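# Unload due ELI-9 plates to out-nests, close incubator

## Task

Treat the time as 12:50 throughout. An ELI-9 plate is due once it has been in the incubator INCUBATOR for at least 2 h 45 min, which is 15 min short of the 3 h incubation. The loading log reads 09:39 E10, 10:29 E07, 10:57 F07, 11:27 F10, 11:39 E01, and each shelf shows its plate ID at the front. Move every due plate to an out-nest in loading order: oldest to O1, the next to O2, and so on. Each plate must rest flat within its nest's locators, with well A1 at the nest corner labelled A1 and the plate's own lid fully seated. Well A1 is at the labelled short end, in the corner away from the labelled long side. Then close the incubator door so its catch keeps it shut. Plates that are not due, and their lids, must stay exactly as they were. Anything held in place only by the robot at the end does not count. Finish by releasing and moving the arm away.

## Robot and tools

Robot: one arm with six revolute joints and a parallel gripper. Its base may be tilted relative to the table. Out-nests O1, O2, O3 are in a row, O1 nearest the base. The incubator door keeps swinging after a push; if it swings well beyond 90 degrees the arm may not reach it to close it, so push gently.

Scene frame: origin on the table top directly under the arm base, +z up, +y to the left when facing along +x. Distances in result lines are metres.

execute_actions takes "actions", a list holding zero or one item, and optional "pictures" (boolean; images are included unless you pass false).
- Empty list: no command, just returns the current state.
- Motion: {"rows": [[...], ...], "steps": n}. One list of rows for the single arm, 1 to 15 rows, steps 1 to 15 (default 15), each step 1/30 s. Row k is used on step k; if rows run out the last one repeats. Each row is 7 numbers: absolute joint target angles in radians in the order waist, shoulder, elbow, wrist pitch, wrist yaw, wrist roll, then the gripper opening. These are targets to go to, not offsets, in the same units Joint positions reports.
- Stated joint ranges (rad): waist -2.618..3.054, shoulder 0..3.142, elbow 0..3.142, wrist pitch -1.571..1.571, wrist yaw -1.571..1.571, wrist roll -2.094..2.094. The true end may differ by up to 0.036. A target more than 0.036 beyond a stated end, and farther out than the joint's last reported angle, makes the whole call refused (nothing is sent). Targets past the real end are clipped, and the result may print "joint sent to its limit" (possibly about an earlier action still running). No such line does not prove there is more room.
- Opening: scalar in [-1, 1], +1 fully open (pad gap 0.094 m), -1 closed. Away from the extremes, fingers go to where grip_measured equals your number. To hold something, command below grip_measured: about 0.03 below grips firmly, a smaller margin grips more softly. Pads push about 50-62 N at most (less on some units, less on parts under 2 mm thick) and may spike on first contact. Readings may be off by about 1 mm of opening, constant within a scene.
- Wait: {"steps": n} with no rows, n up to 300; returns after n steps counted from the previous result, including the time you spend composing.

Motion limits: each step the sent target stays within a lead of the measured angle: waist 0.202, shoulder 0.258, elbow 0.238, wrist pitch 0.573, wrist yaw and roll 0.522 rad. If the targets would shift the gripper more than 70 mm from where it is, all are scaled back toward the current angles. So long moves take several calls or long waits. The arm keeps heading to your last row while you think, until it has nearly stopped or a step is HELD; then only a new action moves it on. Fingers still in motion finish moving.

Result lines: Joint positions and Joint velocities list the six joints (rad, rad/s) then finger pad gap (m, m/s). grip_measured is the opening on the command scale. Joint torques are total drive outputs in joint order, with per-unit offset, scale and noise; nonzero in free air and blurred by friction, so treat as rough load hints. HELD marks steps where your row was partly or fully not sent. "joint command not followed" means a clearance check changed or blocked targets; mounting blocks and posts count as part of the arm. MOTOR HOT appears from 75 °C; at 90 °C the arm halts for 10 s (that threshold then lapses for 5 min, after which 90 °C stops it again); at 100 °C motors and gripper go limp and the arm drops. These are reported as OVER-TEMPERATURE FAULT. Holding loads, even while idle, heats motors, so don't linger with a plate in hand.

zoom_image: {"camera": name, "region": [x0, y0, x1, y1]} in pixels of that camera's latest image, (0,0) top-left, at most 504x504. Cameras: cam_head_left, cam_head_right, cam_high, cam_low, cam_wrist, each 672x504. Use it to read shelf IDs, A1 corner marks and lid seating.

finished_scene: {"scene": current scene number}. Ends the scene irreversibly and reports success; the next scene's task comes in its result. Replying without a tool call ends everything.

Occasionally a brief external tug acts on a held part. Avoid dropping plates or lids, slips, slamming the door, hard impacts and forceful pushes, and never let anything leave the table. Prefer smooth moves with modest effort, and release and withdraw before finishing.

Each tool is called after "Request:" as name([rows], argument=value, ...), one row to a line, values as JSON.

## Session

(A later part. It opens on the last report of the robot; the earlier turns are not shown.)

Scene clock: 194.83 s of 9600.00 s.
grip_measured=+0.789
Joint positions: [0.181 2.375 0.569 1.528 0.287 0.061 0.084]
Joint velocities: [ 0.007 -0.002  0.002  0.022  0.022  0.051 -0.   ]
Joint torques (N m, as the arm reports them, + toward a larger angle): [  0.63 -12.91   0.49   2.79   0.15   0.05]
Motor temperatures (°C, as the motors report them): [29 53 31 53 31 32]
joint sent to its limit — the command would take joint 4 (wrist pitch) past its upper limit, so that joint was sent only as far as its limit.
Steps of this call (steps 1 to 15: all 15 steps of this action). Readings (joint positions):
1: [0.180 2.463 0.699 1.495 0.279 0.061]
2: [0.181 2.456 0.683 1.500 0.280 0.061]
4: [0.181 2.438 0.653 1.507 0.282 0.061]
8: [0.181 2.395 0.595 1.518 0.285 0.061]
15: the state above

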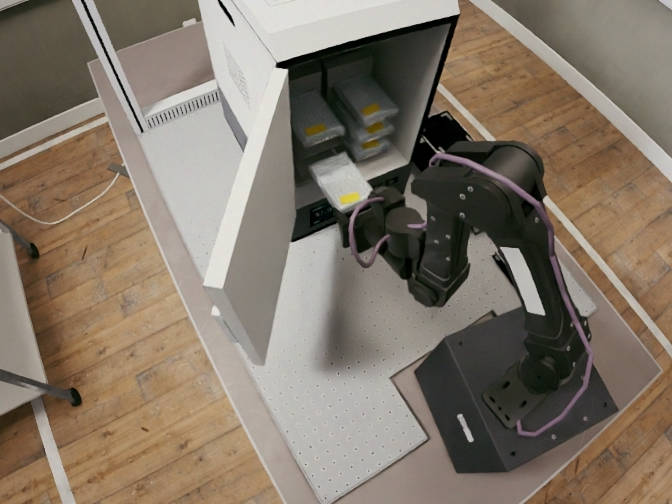

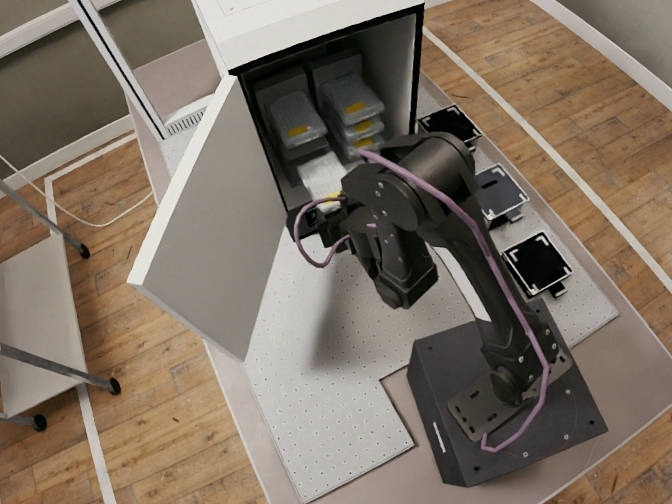

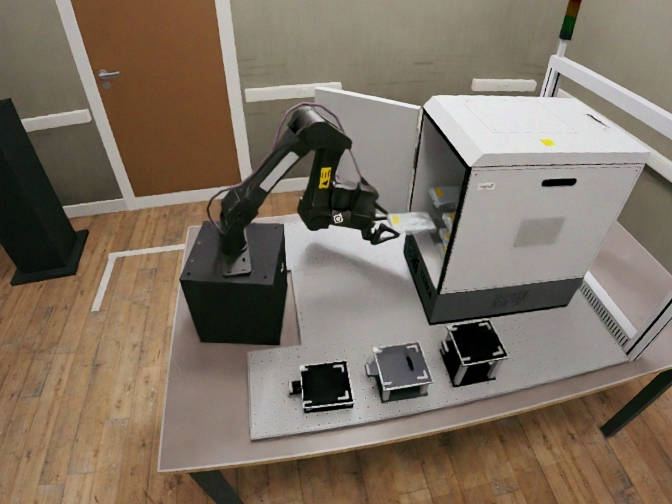

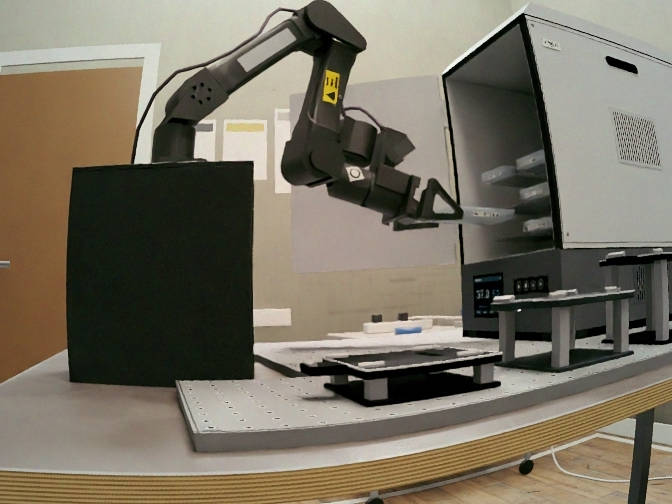

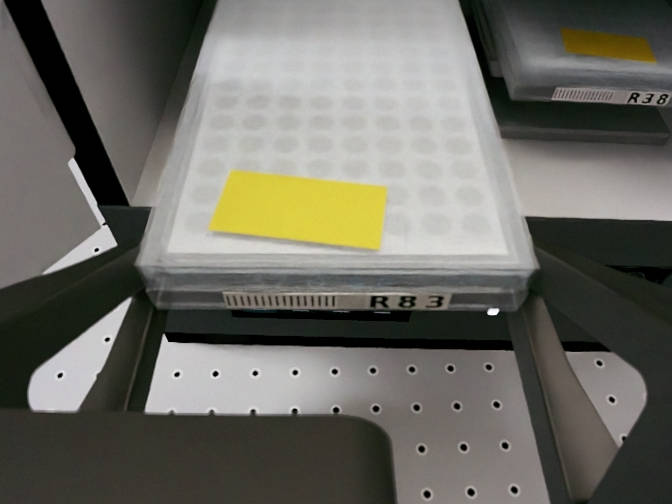

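Request:
execute_actions([
  {"rows":[[0.19,2.31,0.525,1.57,0.3,0.07,0.755],[0.19,2.28,0.5,1.57,0.3,0.07,0.755],[0.19,2.25,0.475,1.57,0.3,0.07,0.755],[0.19,2.22,0.45,1.57,0.3,0.07,0.755],[0.19,2.19,0.425,1.57,0.3,0.07,0.755],[0.19,2.16,0.4,1.57,0.3,0.07,0.755],[0.19,2.13,0.37,1.57,0.3,0.07,0.755],[0.19,2.1,0.34,1.57,0.3,0.07,0.755],[0.19,2.07,0.31,1.57,0.3,0.07,0.755],[0.19,2.04,0.28,1.56,0.3,0.07,0.755],[0.19,2.01,0.25,1.55,0.3,0.07,0.755],[0.19,1.98,0.23,1.53,0.3,0.07,0.755],[0.19,1.95,0.21,1.51,0.3,0.07,0.755],[0.19,1.92,0.19,1.48,0.3,0.07,0.755],[0.19,1.89,0.18,1.45,0.3,0.07,0.755]]},
], pictures=false)

Request:
execute_actions([
  {"rows":[[0.19,1.86,0.18,1.42,0.3,0.07,0.755],[0.18,1.83,0.18,1.39,0.3,0.07,0.755],[0.16,1.8,0.18,1.37,0.3,0.07,0.755],[0.14,1.77,0.18,1.35,0.3,0.07,0.755],[0.11,1.74,0.18,1.33,0.3,0.07,0.755],[0.08,1.72,0.18,1.33,0.3,0.07,0.755],[0.04,1.72,0.18,1.33,0.3,0.07,0.755],[0,1.72,0.18,1.33,0.3,0.07,0.755],[-0.04,1.72,0.18,1.33,0.3,0.07,0.755],[-0.08,1.72,0.18,1.33,0.3,0.07,0.755],[-0.12,1.72,0.18,1.33,0.3,0.07,0.755],[-0.16,1.72,0.18,1.33,0.3,0.07,0.755],[-0.2,1.72,0.18,1.33,0.3,0.07,0.755],[-0.24,1.72,0.18,1.33,0.3,0.07,0.755],[-0.28,1.72,0.18,1.33,0.3,0.07,0.755]]},
], pictures=false)

Request:
execute_actions([
  {"rows":[[-0.33,1.72,0.18,1.33,0.28,0.06,0.755],[-0.38,1.72,0.18,1.33,0.26,0.06,0.755],[-0.43,1.72,0.18,1.33,0.24,0.05,0.755],[-0.48,1.72,0.18,1.33,0.22,0.05,0.755],[-0.53,1.72,0.18,1.33,0.2,0.04,0.755],[-0.58,1.72,0.18,1.33,0.18,0.04,0.755],[-0.63,1.72,0.18,1.33,0.16,0.03,0.755],[-0.68,1.72,0.18,1.33,0.14,0.03,0.755],[-0.73,1.72,0.18,1.33,0.12,0.02,0.755],[-0.78,1.72,0.18,1.33,0.1,0.02,0.755],[-0.83,1.72,0.18,1.33,0.08,0.01,0.755],[-0.88,1.72,0.18,1.33,0.06,0.01,0.755],[-0.93,1.72,0.18,1.33,0.04,0,0.755],[-0.98,1.72,0.18,1.33,0.02,0,0.755],[-1.03,1.72,0.18,1.33,0,0,0.755]]},
], pictures=false)

Request:
execute_actions([
  {"rows":[[-1.07,1.77,0.26,1.3,-0.04,-0.01,0.755],[-1.11,1.8,0.31,1.28,-0.08,-0.02,0.755],[-1.14,1.83,0.36,1.26,-0.12,-0.03,0.755],[-1.17,1.86,0.41,1.24,-0.16,-0.04,0.755],[-1.19,1.89,0.46,1.22,-0.2,-0.05,0.755],[-1.21,1.92,0.51,1.2,-0.24,-0.06,0.755],[-1.22,1.95,0.56,1.18,-0.28,-0.07,0.755],[-1.23,1.98,0.61,1.16,-0.32,-0.08,0.755],[-1.23,2.01,0.66,1.13,-0.36,-0.09,0.755],[-1.23,2.04,0.71,1.11,-0.4,-0.1,0.755],[-1.23,2.07,0.76,1.08,-0.44,-0.12,0.755],[-1.23,2.1,0.81,1.06,-0.48,-0.13,0.755],[-1.23,2.13,0.86,1.03,-0.52,-0.15,0.755],[-1.23,2.16,0.91,1.01,-0.56,-0.16,0.755],[-1.23,2.19,0.96,0.99,-0.6,-0.18,0.755]]},
], pictures=false)

Request:
execute_actions([
  {"rows":[[-1.23,2.22,0.98,0.99,-0.64,-0.2,0.755],[-1.23,2.25,1.0,0.99,-0.68,-0.22,0.755],[-1.23,2.28,1.02,0.99,-0.72,-0.24,0.755],[-1.23,2.31,1.04,0.99,-0.76,-0.26,0.755],[-1.23,2.34,1.06,0.99,-0.8,-0.28,0.755],[-1.23,2.37,1.08,0.99,-0.84,-0.3,0.755],[-1.23,2.4,1.09,0.99,-0.88,-0.33,0.755],[-1.23,2.43,1.1,0.99,-0.92,-0.36,0.755],[-1.23,2.46,1.11,0.99,-0.96,-0.39,0.755],[-1.23,2.5,1.12,0.99,-1.0,-0.42,0.755],[-1.23,2.54,1.13,0.99,-1.04,-0.46,0.755],[-1.23,2.58,1.14,0.99,-1.08,-0.5,0.755],[-1.23,2.62,1.14,0.99,-1.11,-0.53,0.755],[-1.23,2.65,1.14,1.0,-1.13,-0.56,0.755]]},
], pictures=false)

Request:
execute_actions([
  {"steps":25},
])

Scene clock: 249.97 s of 9600.00 s.
grip_measured=+0.789
Joint positions: [0.181 1.969 0.224 1.494 0.288 0.062 0.084]
Joint velocities: [-0.002 -0.852 -0.554 -0.462 -0.022 -0.066  0.   ]
Joint torques (N m, as the arm reports them, + toward a larger angle): [ 0.67 -9.37  1.49  2.64  0.14  0.05]
Motor temperatures (°C, as the motors report them): [29 51 31 56 31 32]
joint sent to its limit — the command would take joint 4 (wrist pitch) past its upper limit, so that joint was sent only as far as its limit.
Steps of this call (steps 1 to 15: the robot went on to your last target; steps 16 to 90: nothing new was sent; then 51.63 s passed at rest; steps 91 to 105: all 15 steps of this action). Readings (joint positions):
91: [0.181 2.371 0.567 1.527 0.287 0.061]
92: [0.181 2.361 0.556 1.524 0.287 0.061]
94: [0.181 2.315 0.513 1.520 0.287 0.061]
98: [0.181 2.185 0.409 1.521 0.287 0.061]
105: the state above

Scene clock: 250.47 s of 9600.00 s.
grip_measured=+0.790
Joint positions: [-0.205  1.745  0.193  1.317  0.291  0.062  0.084]
Joint velocities: [-1.111 -0.012 -0.017 -0.022  0.007 -0.022 -0.   ]
Joint torques (N m, as the arm reports them, + toward a larger angle): [-0.47 -8.23  2.3   2.62  0.13  0.04]
Motor temperatures (°C, as the motors report them): [29 51 31 56 31 32]
Steps of this call (steps 1 to 15: all 15 steps of this action). Readings (joint positions):
1: [0.181 1.940 0.208 1.474 0.289 0.062]
2: [0.181 1.911 0.199 1.451 0.289 0.062]
4: [0.174 1.854 0.193 1.403 0.288 0.062]
8: [0.079 1.756 0.193 1.352 0.284 0.062]
15: the state above

Scene clock: 250.97 s of 9600.00 s.
grip_measured=+0.790
Joint positions: [-0.938  1.745  0.193  1.303  0.088  0.022  0.084]
Joint velocities: [-1.433 -0.017 -0.007 -0.007 -0.52  -0.051  0.001]
Joint torques (N m, as the arm reports them, + toward a larger angle): [-0.6  -8.25  2.32  2.62  0.04 -0.1 ]
Motor temperatures (°C, as the motors report them): [29 51 31 56 31 32]
Steps of this call (steps 1 to 15: all 15 steps of this action). Readings (joint positions):
1: [-0.246 1.745 0.193 1.313 0.289 0.062]
2: [-0.291 1.745 0.193 1.311 0.284 0.062]
4: [-0.387 1.745 0.193 1.308 0.267 0.061]
8: [-0.589 1.745 0.193 1.305 0.213 0.050]
15: the state above

Scene clock: 251.47 s of 9600.00 s.
grip_measured=+0.790
Joint positions: [-1.226  2.14   0.842  1.062 -0.417 -0.112  0.084]
Joint velocities: [-0.017  0.896  1.419 -0.652 -1.209 -0.374  0.   ]
Joint torques (N m, as the arm reports them, + toward a larger angle): [ -0.56 -11.47   6.76   2.55  -0.08  -0.1 ]
Motor temperatures (°C, as the motors report them): [29 51 31 56 31 32]
Steps of this call (steps 1 to 15: all 15 steps of this action). Readings (joint positions):
1: [-0.987 1.747 0.196 1.300 0.068 0.018]
2: [-1.033 1.757 0.211 1.292 0.044 0.013]
4: [-1.110 1.805 0.280 1.265 -0.011 -0.000]
8: [-1.202 1.931 0.488 1.200 -0.147 -0.033]
15: the state above

Scene clock: 251.97 s of 9600.00 s.
grip_measured=+0.790
Joint positions: [-1.226  2.621  1.109  0.99  -0.987 -0.449  0.084]
Joint velocities: [-0.012  0.926 -0.012 -0.183 -0.667 -0.667 -0.   ]
Joint torques (N m, as the arm reports them, + toward a larger angle): [ -0.59 -15.17   5.43   2.25  -0.52  -0.09]
Motor temperatures (°C, as the motors report them): [29 51 31 56 31 32]
Steps of this call (steps 1 to 15: all 15 steps of this action). Readings (joint positions):
1: [-1.226 2.171 0.887 1.044 -0.455 -0.127]
2: [-1.226 2.200 0.925 1.032 -0.494 -0.143]
4: [-1.226 2.254 0.979 1.019 -0.573 -0.177]
8: [-1.226 2.375 1.049 1.001 -0.732 -0.256]
15: the state above

Scene clock: 252.80 s of 9600.00 s.
grip_measured=+0.790
Joint positions: [-1.226  2.687  1.109  0.97  -1.097 -0.551  0.084]
Joint velocities: [-0.007 -0.012 -0.017  0.022  0.007 -0.022 -0.001]
Joint torques (N m, as the arm reports them, + toward a larger angle): [ -0.58 -15.67   4.96   2.11  -0.54  -0.11]
Motor temperatures (°C, as the motors report them): [29 51 31 56 31 32]
Steps of this call (steps 1 to 25: the robot went on to your last target). Readings (joint positions):
1: [-1.226 2.650 1.109 0.981 -1.010 -0.469]
2: [-1.226 2.672 1.109 0.971 -1.028 -0.486]
4: [-1.226 2.693 1.109 0.955 -1.052 -0.510]
8: [-1.226 2.688 1.109 0.962 -1.079 -0.534]
25: the state above

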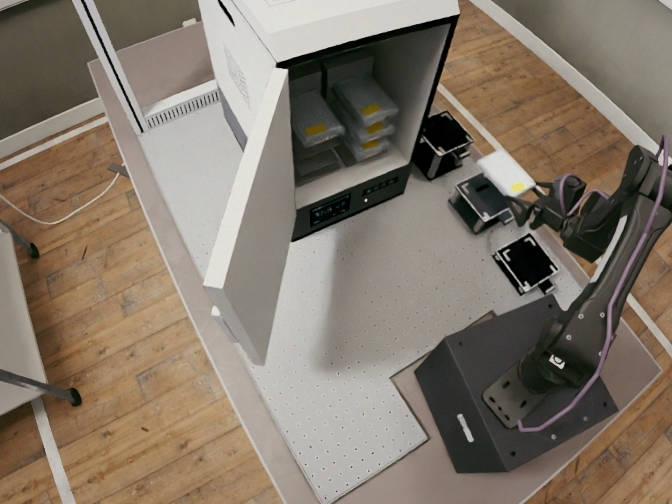

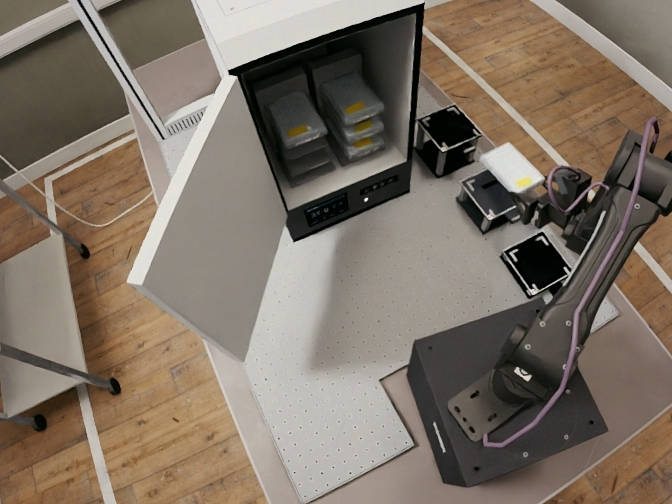

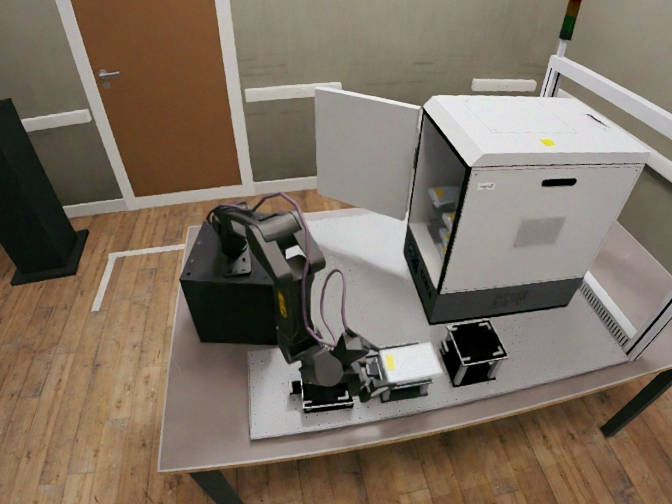

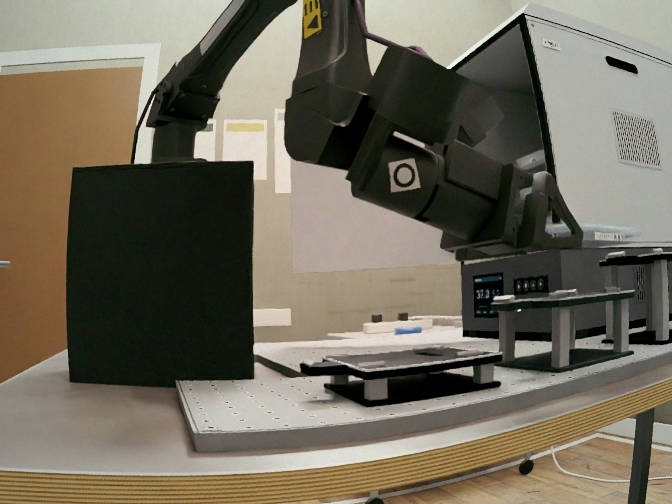

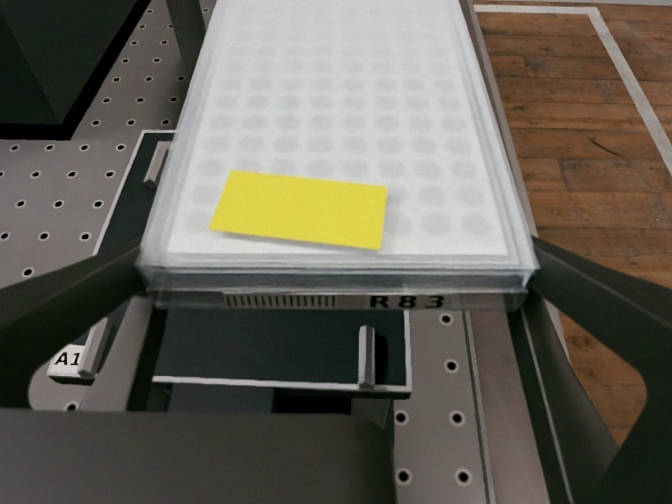

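Request:
execute_actions([
  {"rows":[[-1.23,2.69,1.09,1.03,-1.14,-0.55,0.755],[-1.23,2.7,1.085,1.05,-1.14,-0.55,0.755],[-1.23,2.71,1.08,1.07,-1.14,-0.55,0.755],[-1.23,2.72,1.075,1.09,-1.14,-0.55,0.755],[-1.23,2.73,1.07,1.11,-1.14,-0.55,0.755],[-1.23,2.74,1.065,1.13,-1.14,-0.55,0.755],[-1.23,2.75,1.06,1.15,-1.14,-0.55,0.755],[-1.23,2.76,1.055,1.17,-1.14,-0.55,0.755],[-1.23,2.77,1.055,1.18,-1.14,-0.55,0.755],[-1.23,2.78,1.055,1.19,-1.14,-0.55,0.755],[-1.23,2.79,1.055,1.2,-1.14,-0.55,0.755],[-1.23,2.8,1.055,1.2,-1.14,-0.55,0.755],[-1.23,2.81,1.055,1.2,-1.14,-0.55,0.755],[-1.23,2.815,1.055,1.2,-1.14,-0.55,0.755]]},
], pictures=false)

Request:
execute_actions([
  {"steps":15},
])

Scene clock: 267.00 s of 9600.00 s.
grip_measured=+0.790
Joint positions: [-1.226  2.816  1.074  1.143 -1.109 -0.551  0.084]
Joint velocities: [ 0.002  0.188 -0.046  0.11  -0.081  0.007  0.   ]
Joint torques (N m, as the arm reports them, + toward a larger angle): [ -0.53 -13.23   0.55   2.27  -0.53  -0.02]
Motor temperatures (°C, as the motors report them): [29 53 31 54 32 32]
Steps of this call (steps 1 to 15: the robot went on to your last target; steps 16 to 90: nothing new was sent; then 10.70 s passed at rest; steps 91 to 105: all 15 steps of this action). Readings (joint positions):
91: [-1.226 2.687 1.109 0.973 -1.099 -0.551]
92: [-1.226 2.689 1.109 0.982 -1.101 -0.551]
94: [-1.226 2.699 1.109 1.009 -1.104 -0.551]
98: [-1.226 2.735 1.092 1.077 -1.106 -0.551]
105: the state above

Scene clock: 267.50 s of 9600.00 s.
grip_measured=+0.790
Joint positions: [-1.226  2.826  1.072  1.168 -1.109 -0.551  0.084]
Joint velocities: [ 0.007  0.007 -0.002  0.022 -0.007 -0.037 -0.001]
Joint torques (N m, as the arm reports them, + toward a larger angle): [ -0.59 -12.93   0.6    2.13  -0.52  -0.02]
Motor temperatures (°C, as the motors report them): [29 53 31 54 32 32]
Steps of this call (steps 1 to 15: the robot went on to your last target). Readings (joint positions):
1: [-1.226 2.822 1.074 1.145 -1.109 -0.551]
2: [-1.226 2.825 1.073 1.146 -1.109 -0.551]
4: [-1.226 2.826 1.072 1.150 -1.109 -0.551]
8: [-1.226 2.826 1.072 1.163 -1.109 -0.551]
15: the state above

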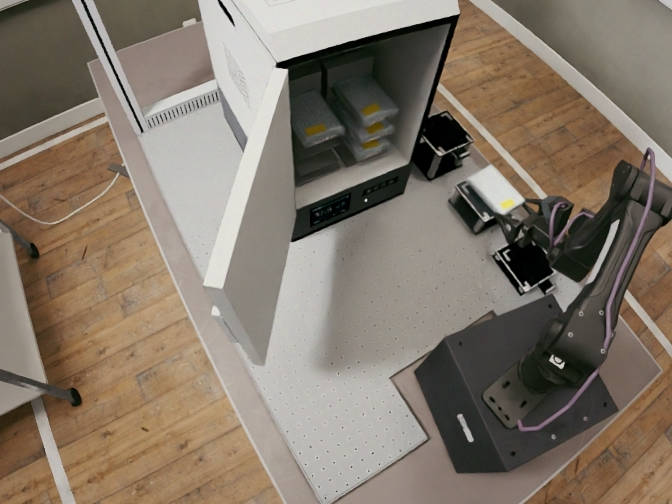

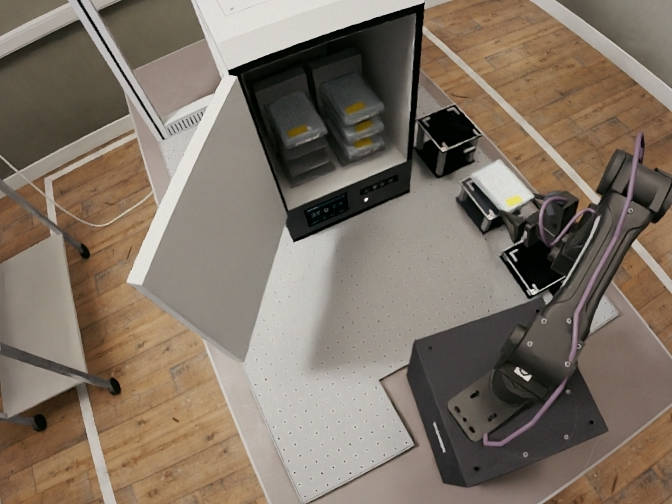

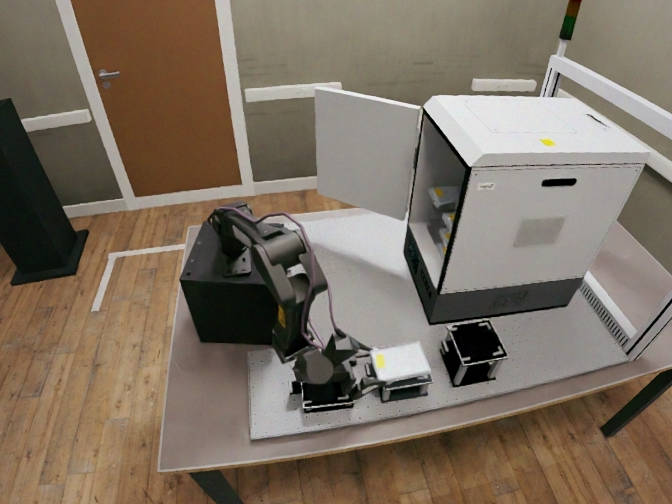

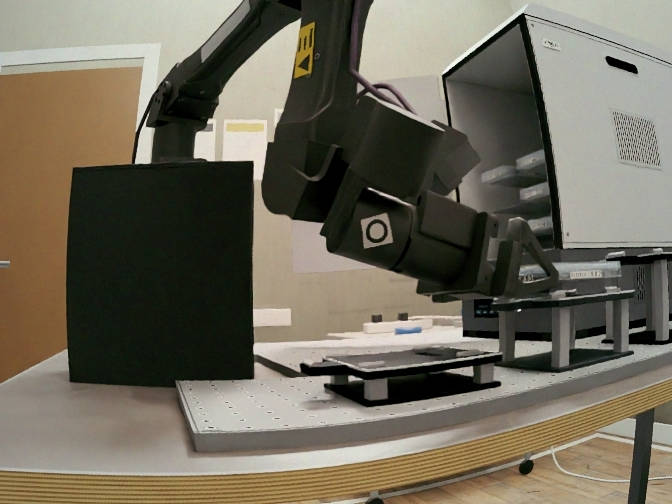

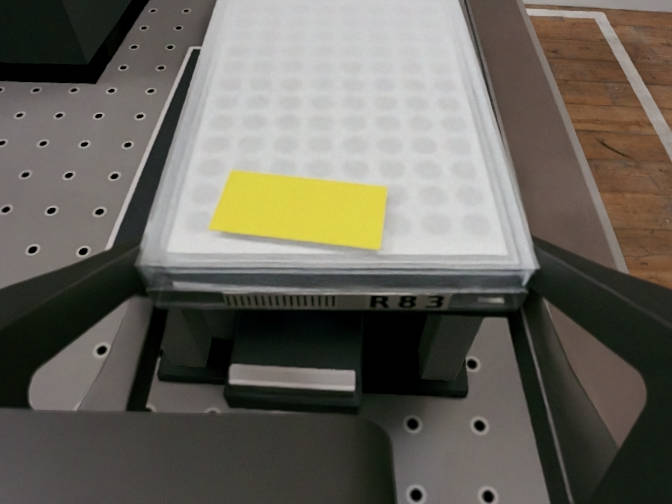

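Request:
execute_actions([
  {"rows":[[-1.23,2.815,1.045,1.23,-1.11,-0.52,0.755],[-1.23,2.815,1.035,1.25,-1.1,-0.5,0.755],[-1.23,2.82,1.025,1.27,-1.1,-0.495,0.755],[-1.23,2.825,1.015,1.285,-1.1,-0.495,0.755],[-1.23,2.83,1.005,1.3,-1.1,-0.495,0.755],[-1.23,2.835,1.005,1.3,-1.1,-0.495,0.755],[-1.23,2.842,1.005,1.3,-1.1,-0.495,0.755]]},
], pictures=false)

Request:
execute_actions([
  {"steps":12},
])

Scene clock: 283.30 s of 9600.00 s.
grip_measured=+0.790
Joint positions: [-1.226  2.846  1.026  1.26  -1.091 -0.506  0.084]
Joint velocities: [-0.017 -0.017 -0.007 -0.007 -0.037 -0.007  0.   ]
Joint torques (N m, as the arm reports them, + toward a larger angle): [ -0.62 -11.94   0.     2.12  -0.34   0.06]
Motor temperatures (°C, as the motors report them): [29 53 31 53 32 32]
Steps of this call (steps 1 to 15: the robot went on to your last target; steps 16 to 90: nothing new was sent; then 12.30 s passed at rest; steps 91 to 105: all 15 steps of this action). Readings (joint positions):
91: [-1.226 2.826 1.072 1.173 -1.108 -0.548]
92: [-1.226 2.826 1.070 1.180 -1.104 -0.541]
94: [-1.226 2.826 1.058 1.206 -1.097 -0.527]
98: [-1.226 2.832 1.030 1.246 -1.094 -0.513]
105: the state above

Scene clock: 283.70 s of 9600.00 s.
grip_measured=+0.790
Joint positions: [-1.226  2.846  1.026  1.268 -1.091 -0.504  0.084]
Joint velocities: [ 0.007  0.002 -0.012  0.051 -0.051 -0.037 -0.001]
Joint torques (N m, as the arm reports them, + toward a larger angle): [ -0.57 -11.95  -0.06   2.16  -0.32   0.04]
Motor temperatures (°C, as the motors report them): [29 52 31 53 32 32]
Steps of this call (steps 1 to 12: the robot went on to your last target). Readings (joint positions):
1: [-1.226 2.846 1.026 1.263 -1.091 -0.505]
2: [-1.226 2.846 1.026 1.264 -1.091 -0.505]
4: [-1.226 2.846 1.026 1.266 -1.091 -0.505]
8: [-1.226 2.846 1.026 1.268 -1.091 -0.504]
12: the state above

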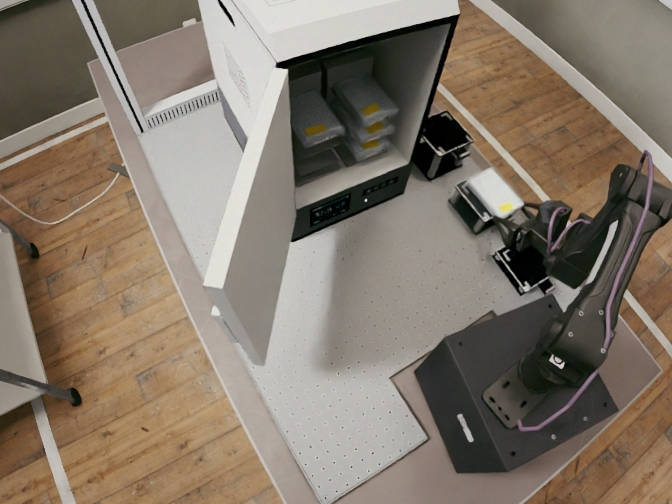

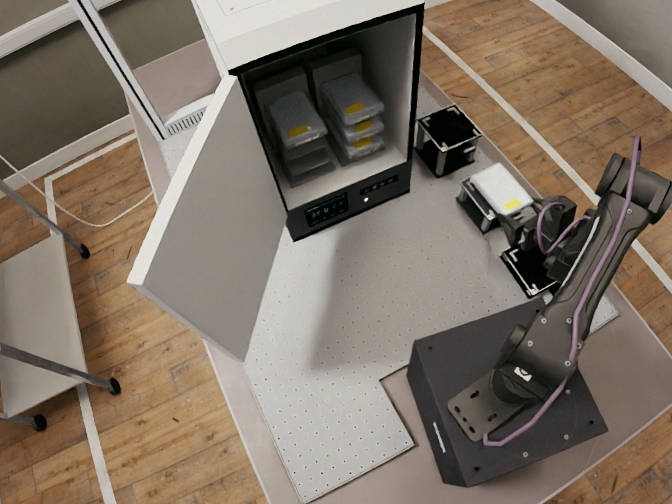

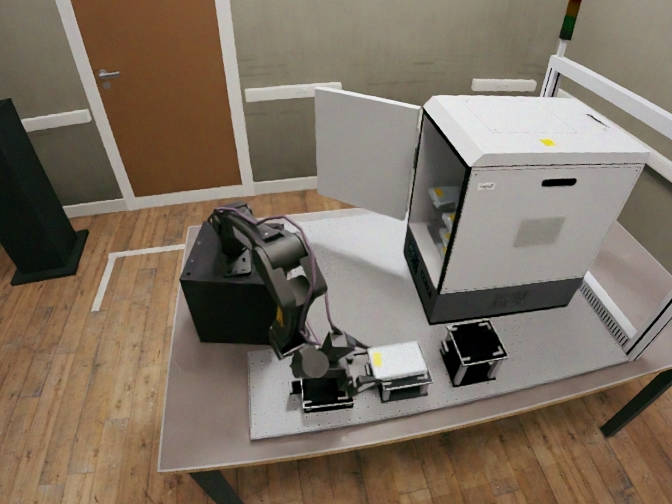

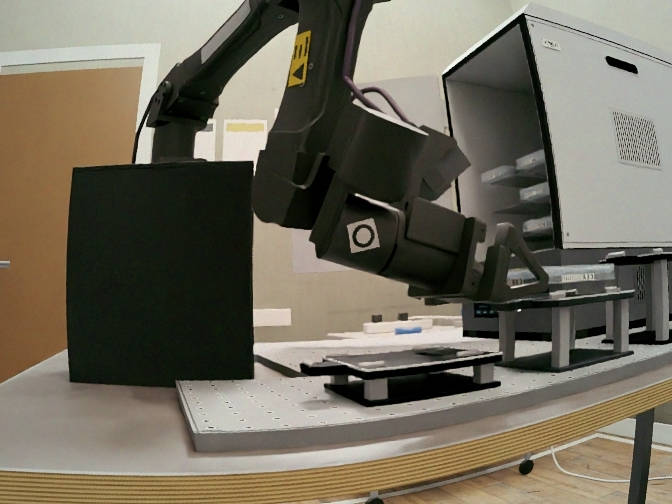

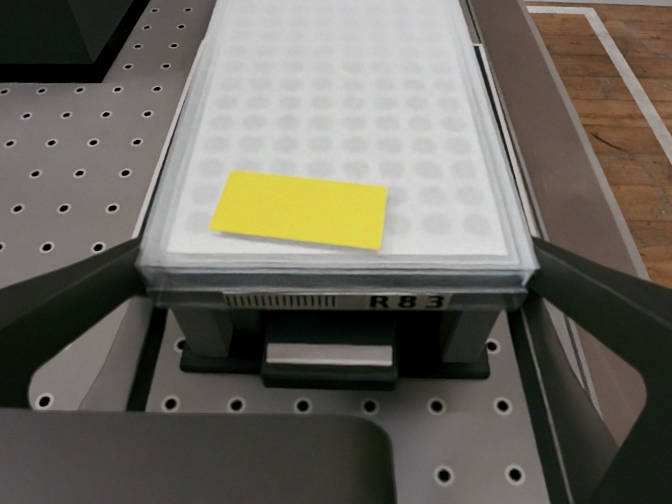

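Request:
execute_actions([
  {"rows":[[-1.23,2.85,1.05,1.31,-1.085,-0.49,0.755],[-1.23,2.856,1.06,1.315,-1.083,-0.49,0.755],[-1.23,2.862,1.065,1.32,-1.083,-0.49,0.755],[-1.23,2.868,1.068,1.325,-1.083,-0.49,0.755],[-1.23,2.876,1.068,1.325,-1.083,-0.49,0.755]]},
])

Scene clock: 290.00 s of 9600.00 s.
grip_measured=+0.790
Joint positions: [-1.226  2.878  1.037  1.294 -1.076 -0.499  0.084]
Joint velocities: [-0.012 -0.002 -0.012 -0.022 -0.081 -0.037 -0.   ]
Joint torques (N m, as the arm reports them, + toward a larger angle): [ -0.6  -11.87   3.64   2.18  -0.3    0.05]
Motor temperatures (°C, as the motors report them): [29 52 31 53 32 32]
Steps of this call (steps 1 to 15: the robot went on to your last target; steps 16 to 90: nothing new was sent; then 2.80 s passed at rest; steps 91 to 105: all 15 steps of this action). Readings (joint positions):
91: [-1.226 2.846 1.026 1.270 -1.089 -0.503]
92: [-1.226 2.846 1.026 1.273 -1.086 -0.502]
94: [-1.226 2.852 1.028 1.282 -1.082 -0.501]
98: [-1.226 2.873 1.037 1.289 -1.076 -0.500]
105: the state above

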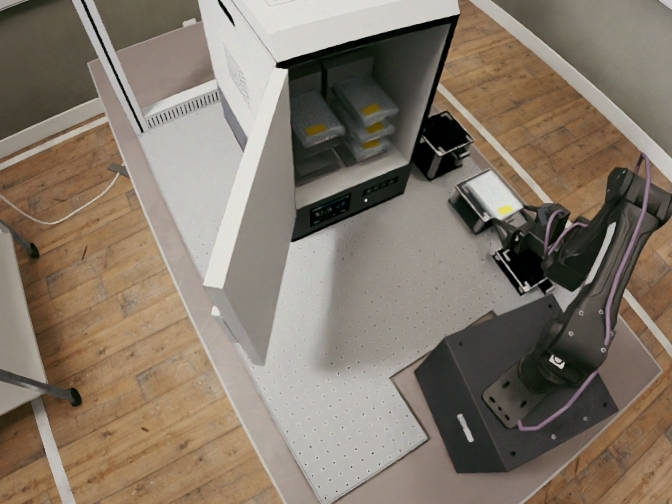

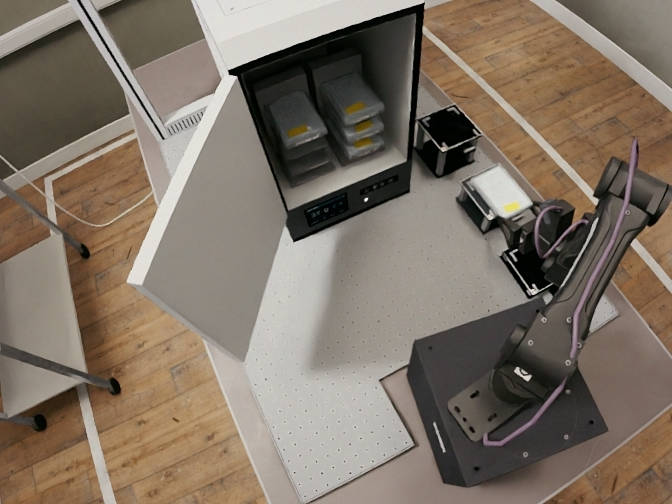

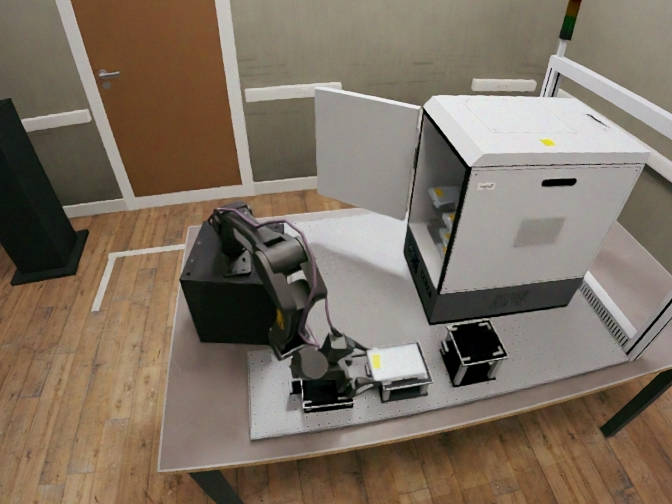

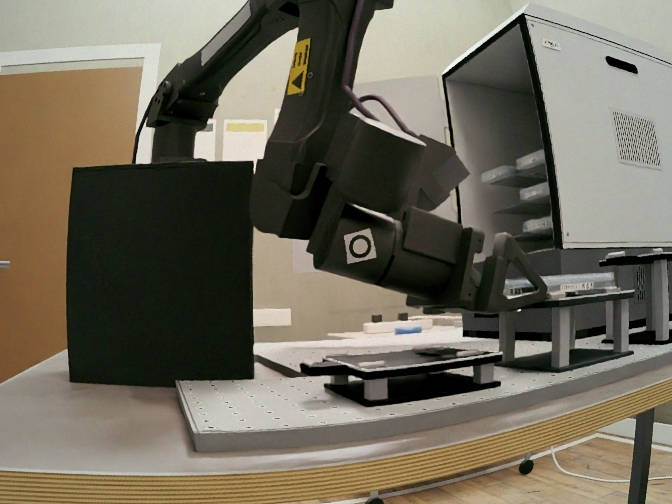

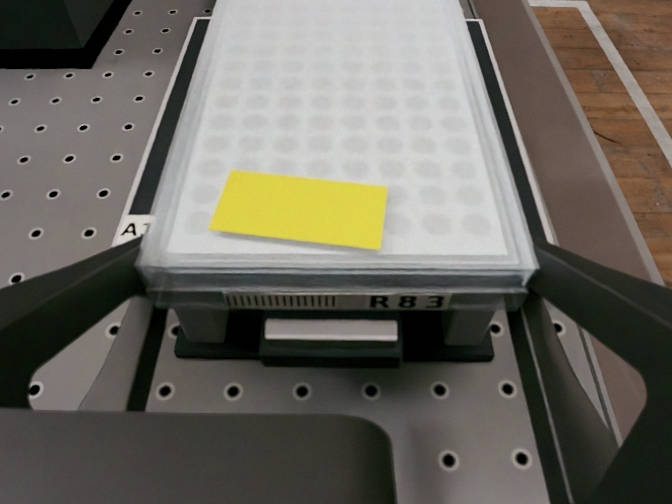

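Request:
execute_actions([
  {"rows":[[-1.211,2.876,1.068,1.325,-1.08,-0.49,0.755],[-1.211,2.876,1.068,1.325,-1.08,-0.49,0.755],[-1.211,2.876,1.068,1.325,-1.08,-0.49,0.755],[-1.211,2.882,1.072,1.327,-1.08,-0.49,0.755],[-1.211,2.888,1.077,1.329,-1.08,-0.49,0.755],[-1.211,2.894,1.082,1.33,-1.08,-0.49,0.755],[-1.211,2.899,1.086,1.33,-1.08,-0.49,0.755]]},
])

Scene clock: 296.63 s of 9600.00 s.
grip_measured=+0.790
Joint positions: [-1.22   2.894  1.055  1.311 -1.075 -0.498  0.084]
Joint velocities: [-0.012 -0.017  0.012  0.051 -0.007 -0.051 -0.   ]
Joint torques (N m, as the arm reports them, + toward a larger angle): [  0.31 -11.16   3.69   2.05  -0.27   0.04]
Motor temperatures (°C, as the motors report them): [29 52 31 53 32 32]
Steps of this call (steps 1 to 15: the robot went on to your last target; steps 16 to 90: nothing new was sent; then 3.13 s passed at rest; steps 91 to 105: all 15 steps of this action). Readings (joint positions):
91: [-1.226 2.878 1.037 1.295 -1.075 -0.499]
92: [-1.225 2.878 1.037 1.295 -1.074 -0.499]
94: [-1.224 2.878 1.037 1.296 -1.073 -0.499]
98: [-1.223 2.888 1.050 1.303 -1.073 -0.499]
105: the state above

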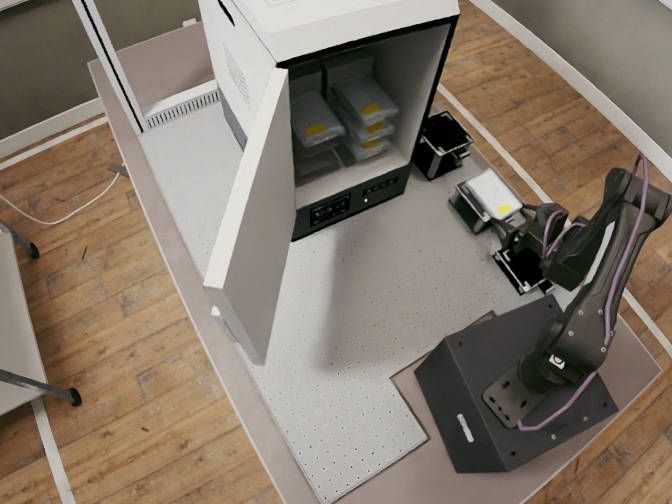

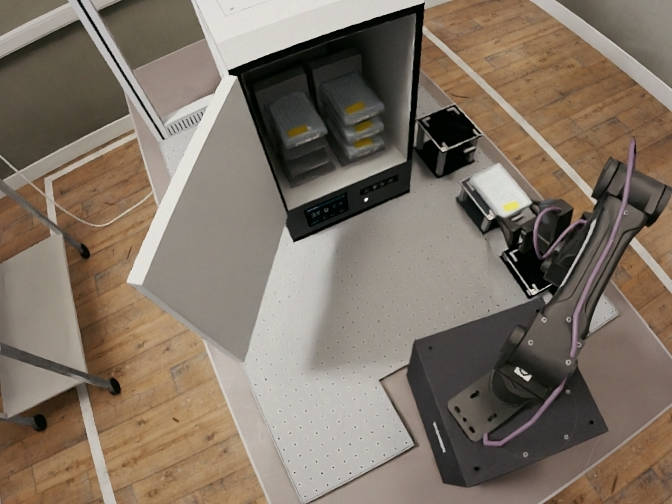

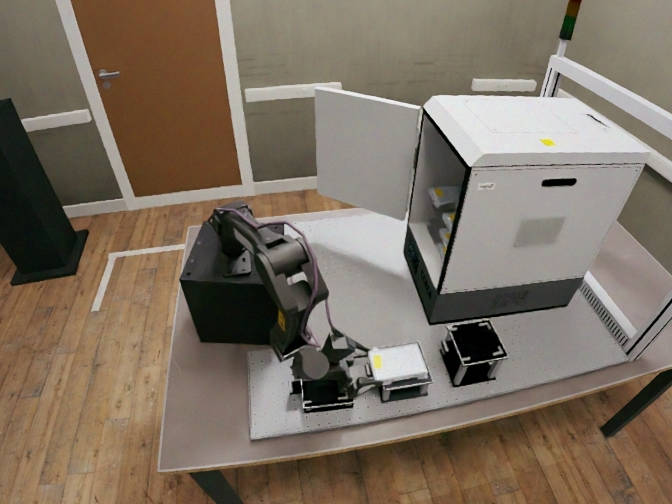

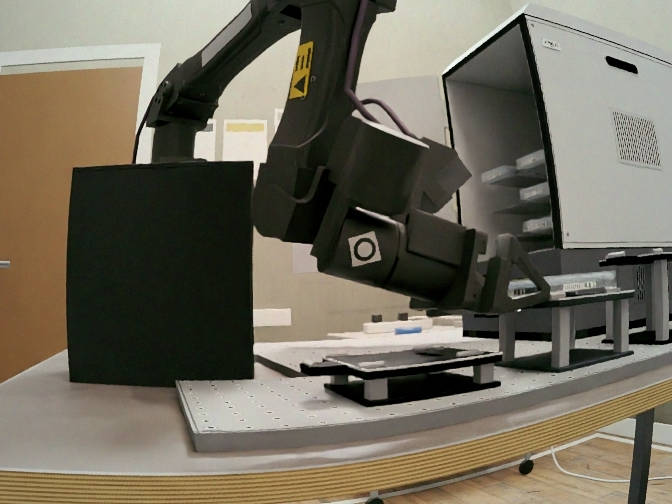

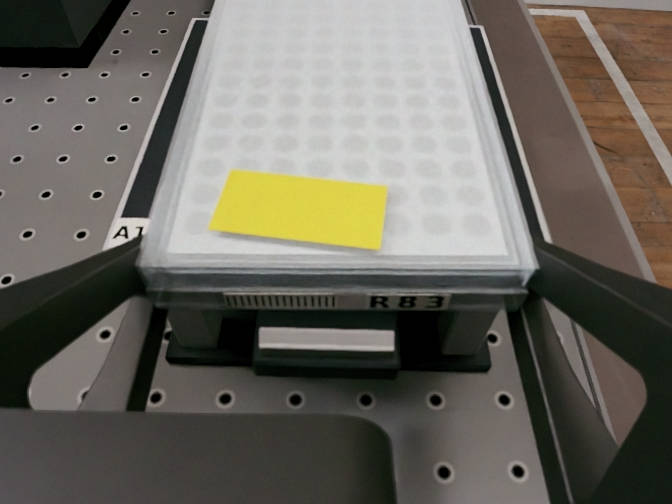

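Blocked on locators; slide inward and back.

Request:
execute_actions([
  {"rows":[[-1.235,2.89,1.03,1.33,-1.08,-0.49,0.755],[-1.235,2.89,1.02,1.33,-1.08,-0.49,0.755],[-1.235,2.89,1.013,1.33,-1.08,-0.49,0.755]]},
])

Scene clock: 300.50 s of 9600.00 s.
grip_measured=+0.790
Joint positions: [-1.226  2.894  1.04   1.318 -1.073 -0.497  0.084]
Joint velocities: [ 0.002 -0.012  0.012  0.022 -0.007 -0.037 -0.   ]
Joint torques (N m, as the arm reports them, + toward a larger angle): [ -0.94 -11.87  -0.57   1.98  -0.28   0.02]
Motor temperatures (°C, as the motors report them): [29 51 31 53 32 32]
Steps of this call (steps 1 to 15: the robot went on to your last target; steps 16 to 90: nothing new was sent; then 0.37 s passed at rest; steps 91 to 105: all 15 steps of this action). Readings (joint positions):
91: [-1.220 2.894 1.055 1.311 -1.075 -0.498]
92: [-1.220 2.894 1.055 1.311 -1.075 -0.498]
94: [-1.220 2.894 1.050 1.313 -1.075 -0.497]
98: [-1.224 2.894 1.041 1.318 -1.074 -0.497]
105: the state above

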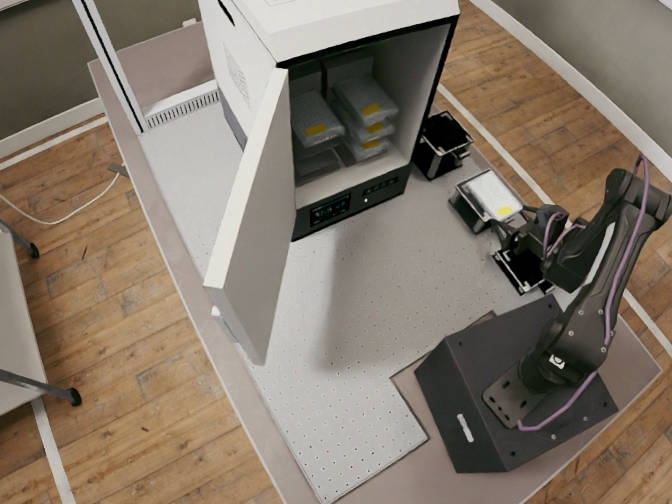

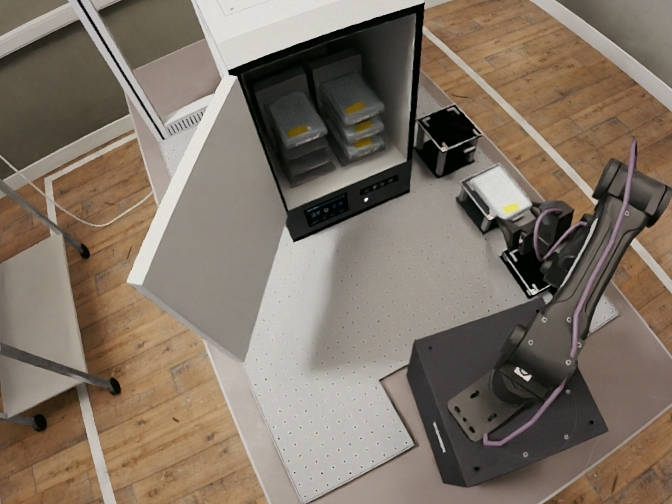

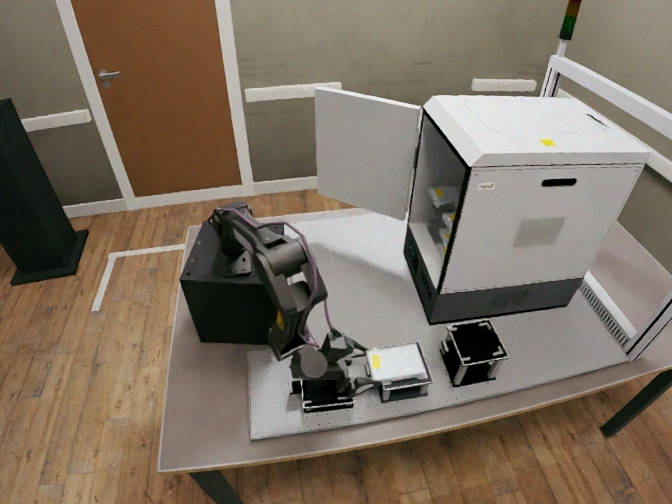

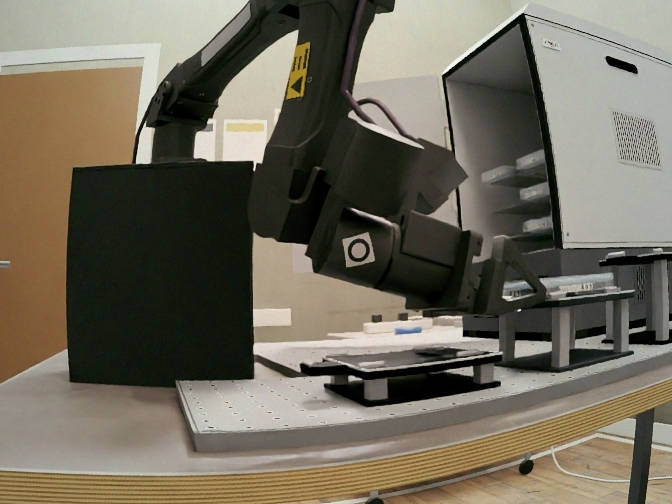

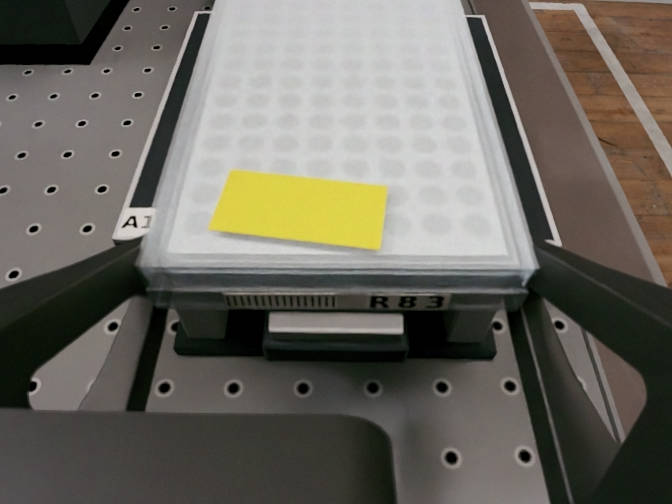

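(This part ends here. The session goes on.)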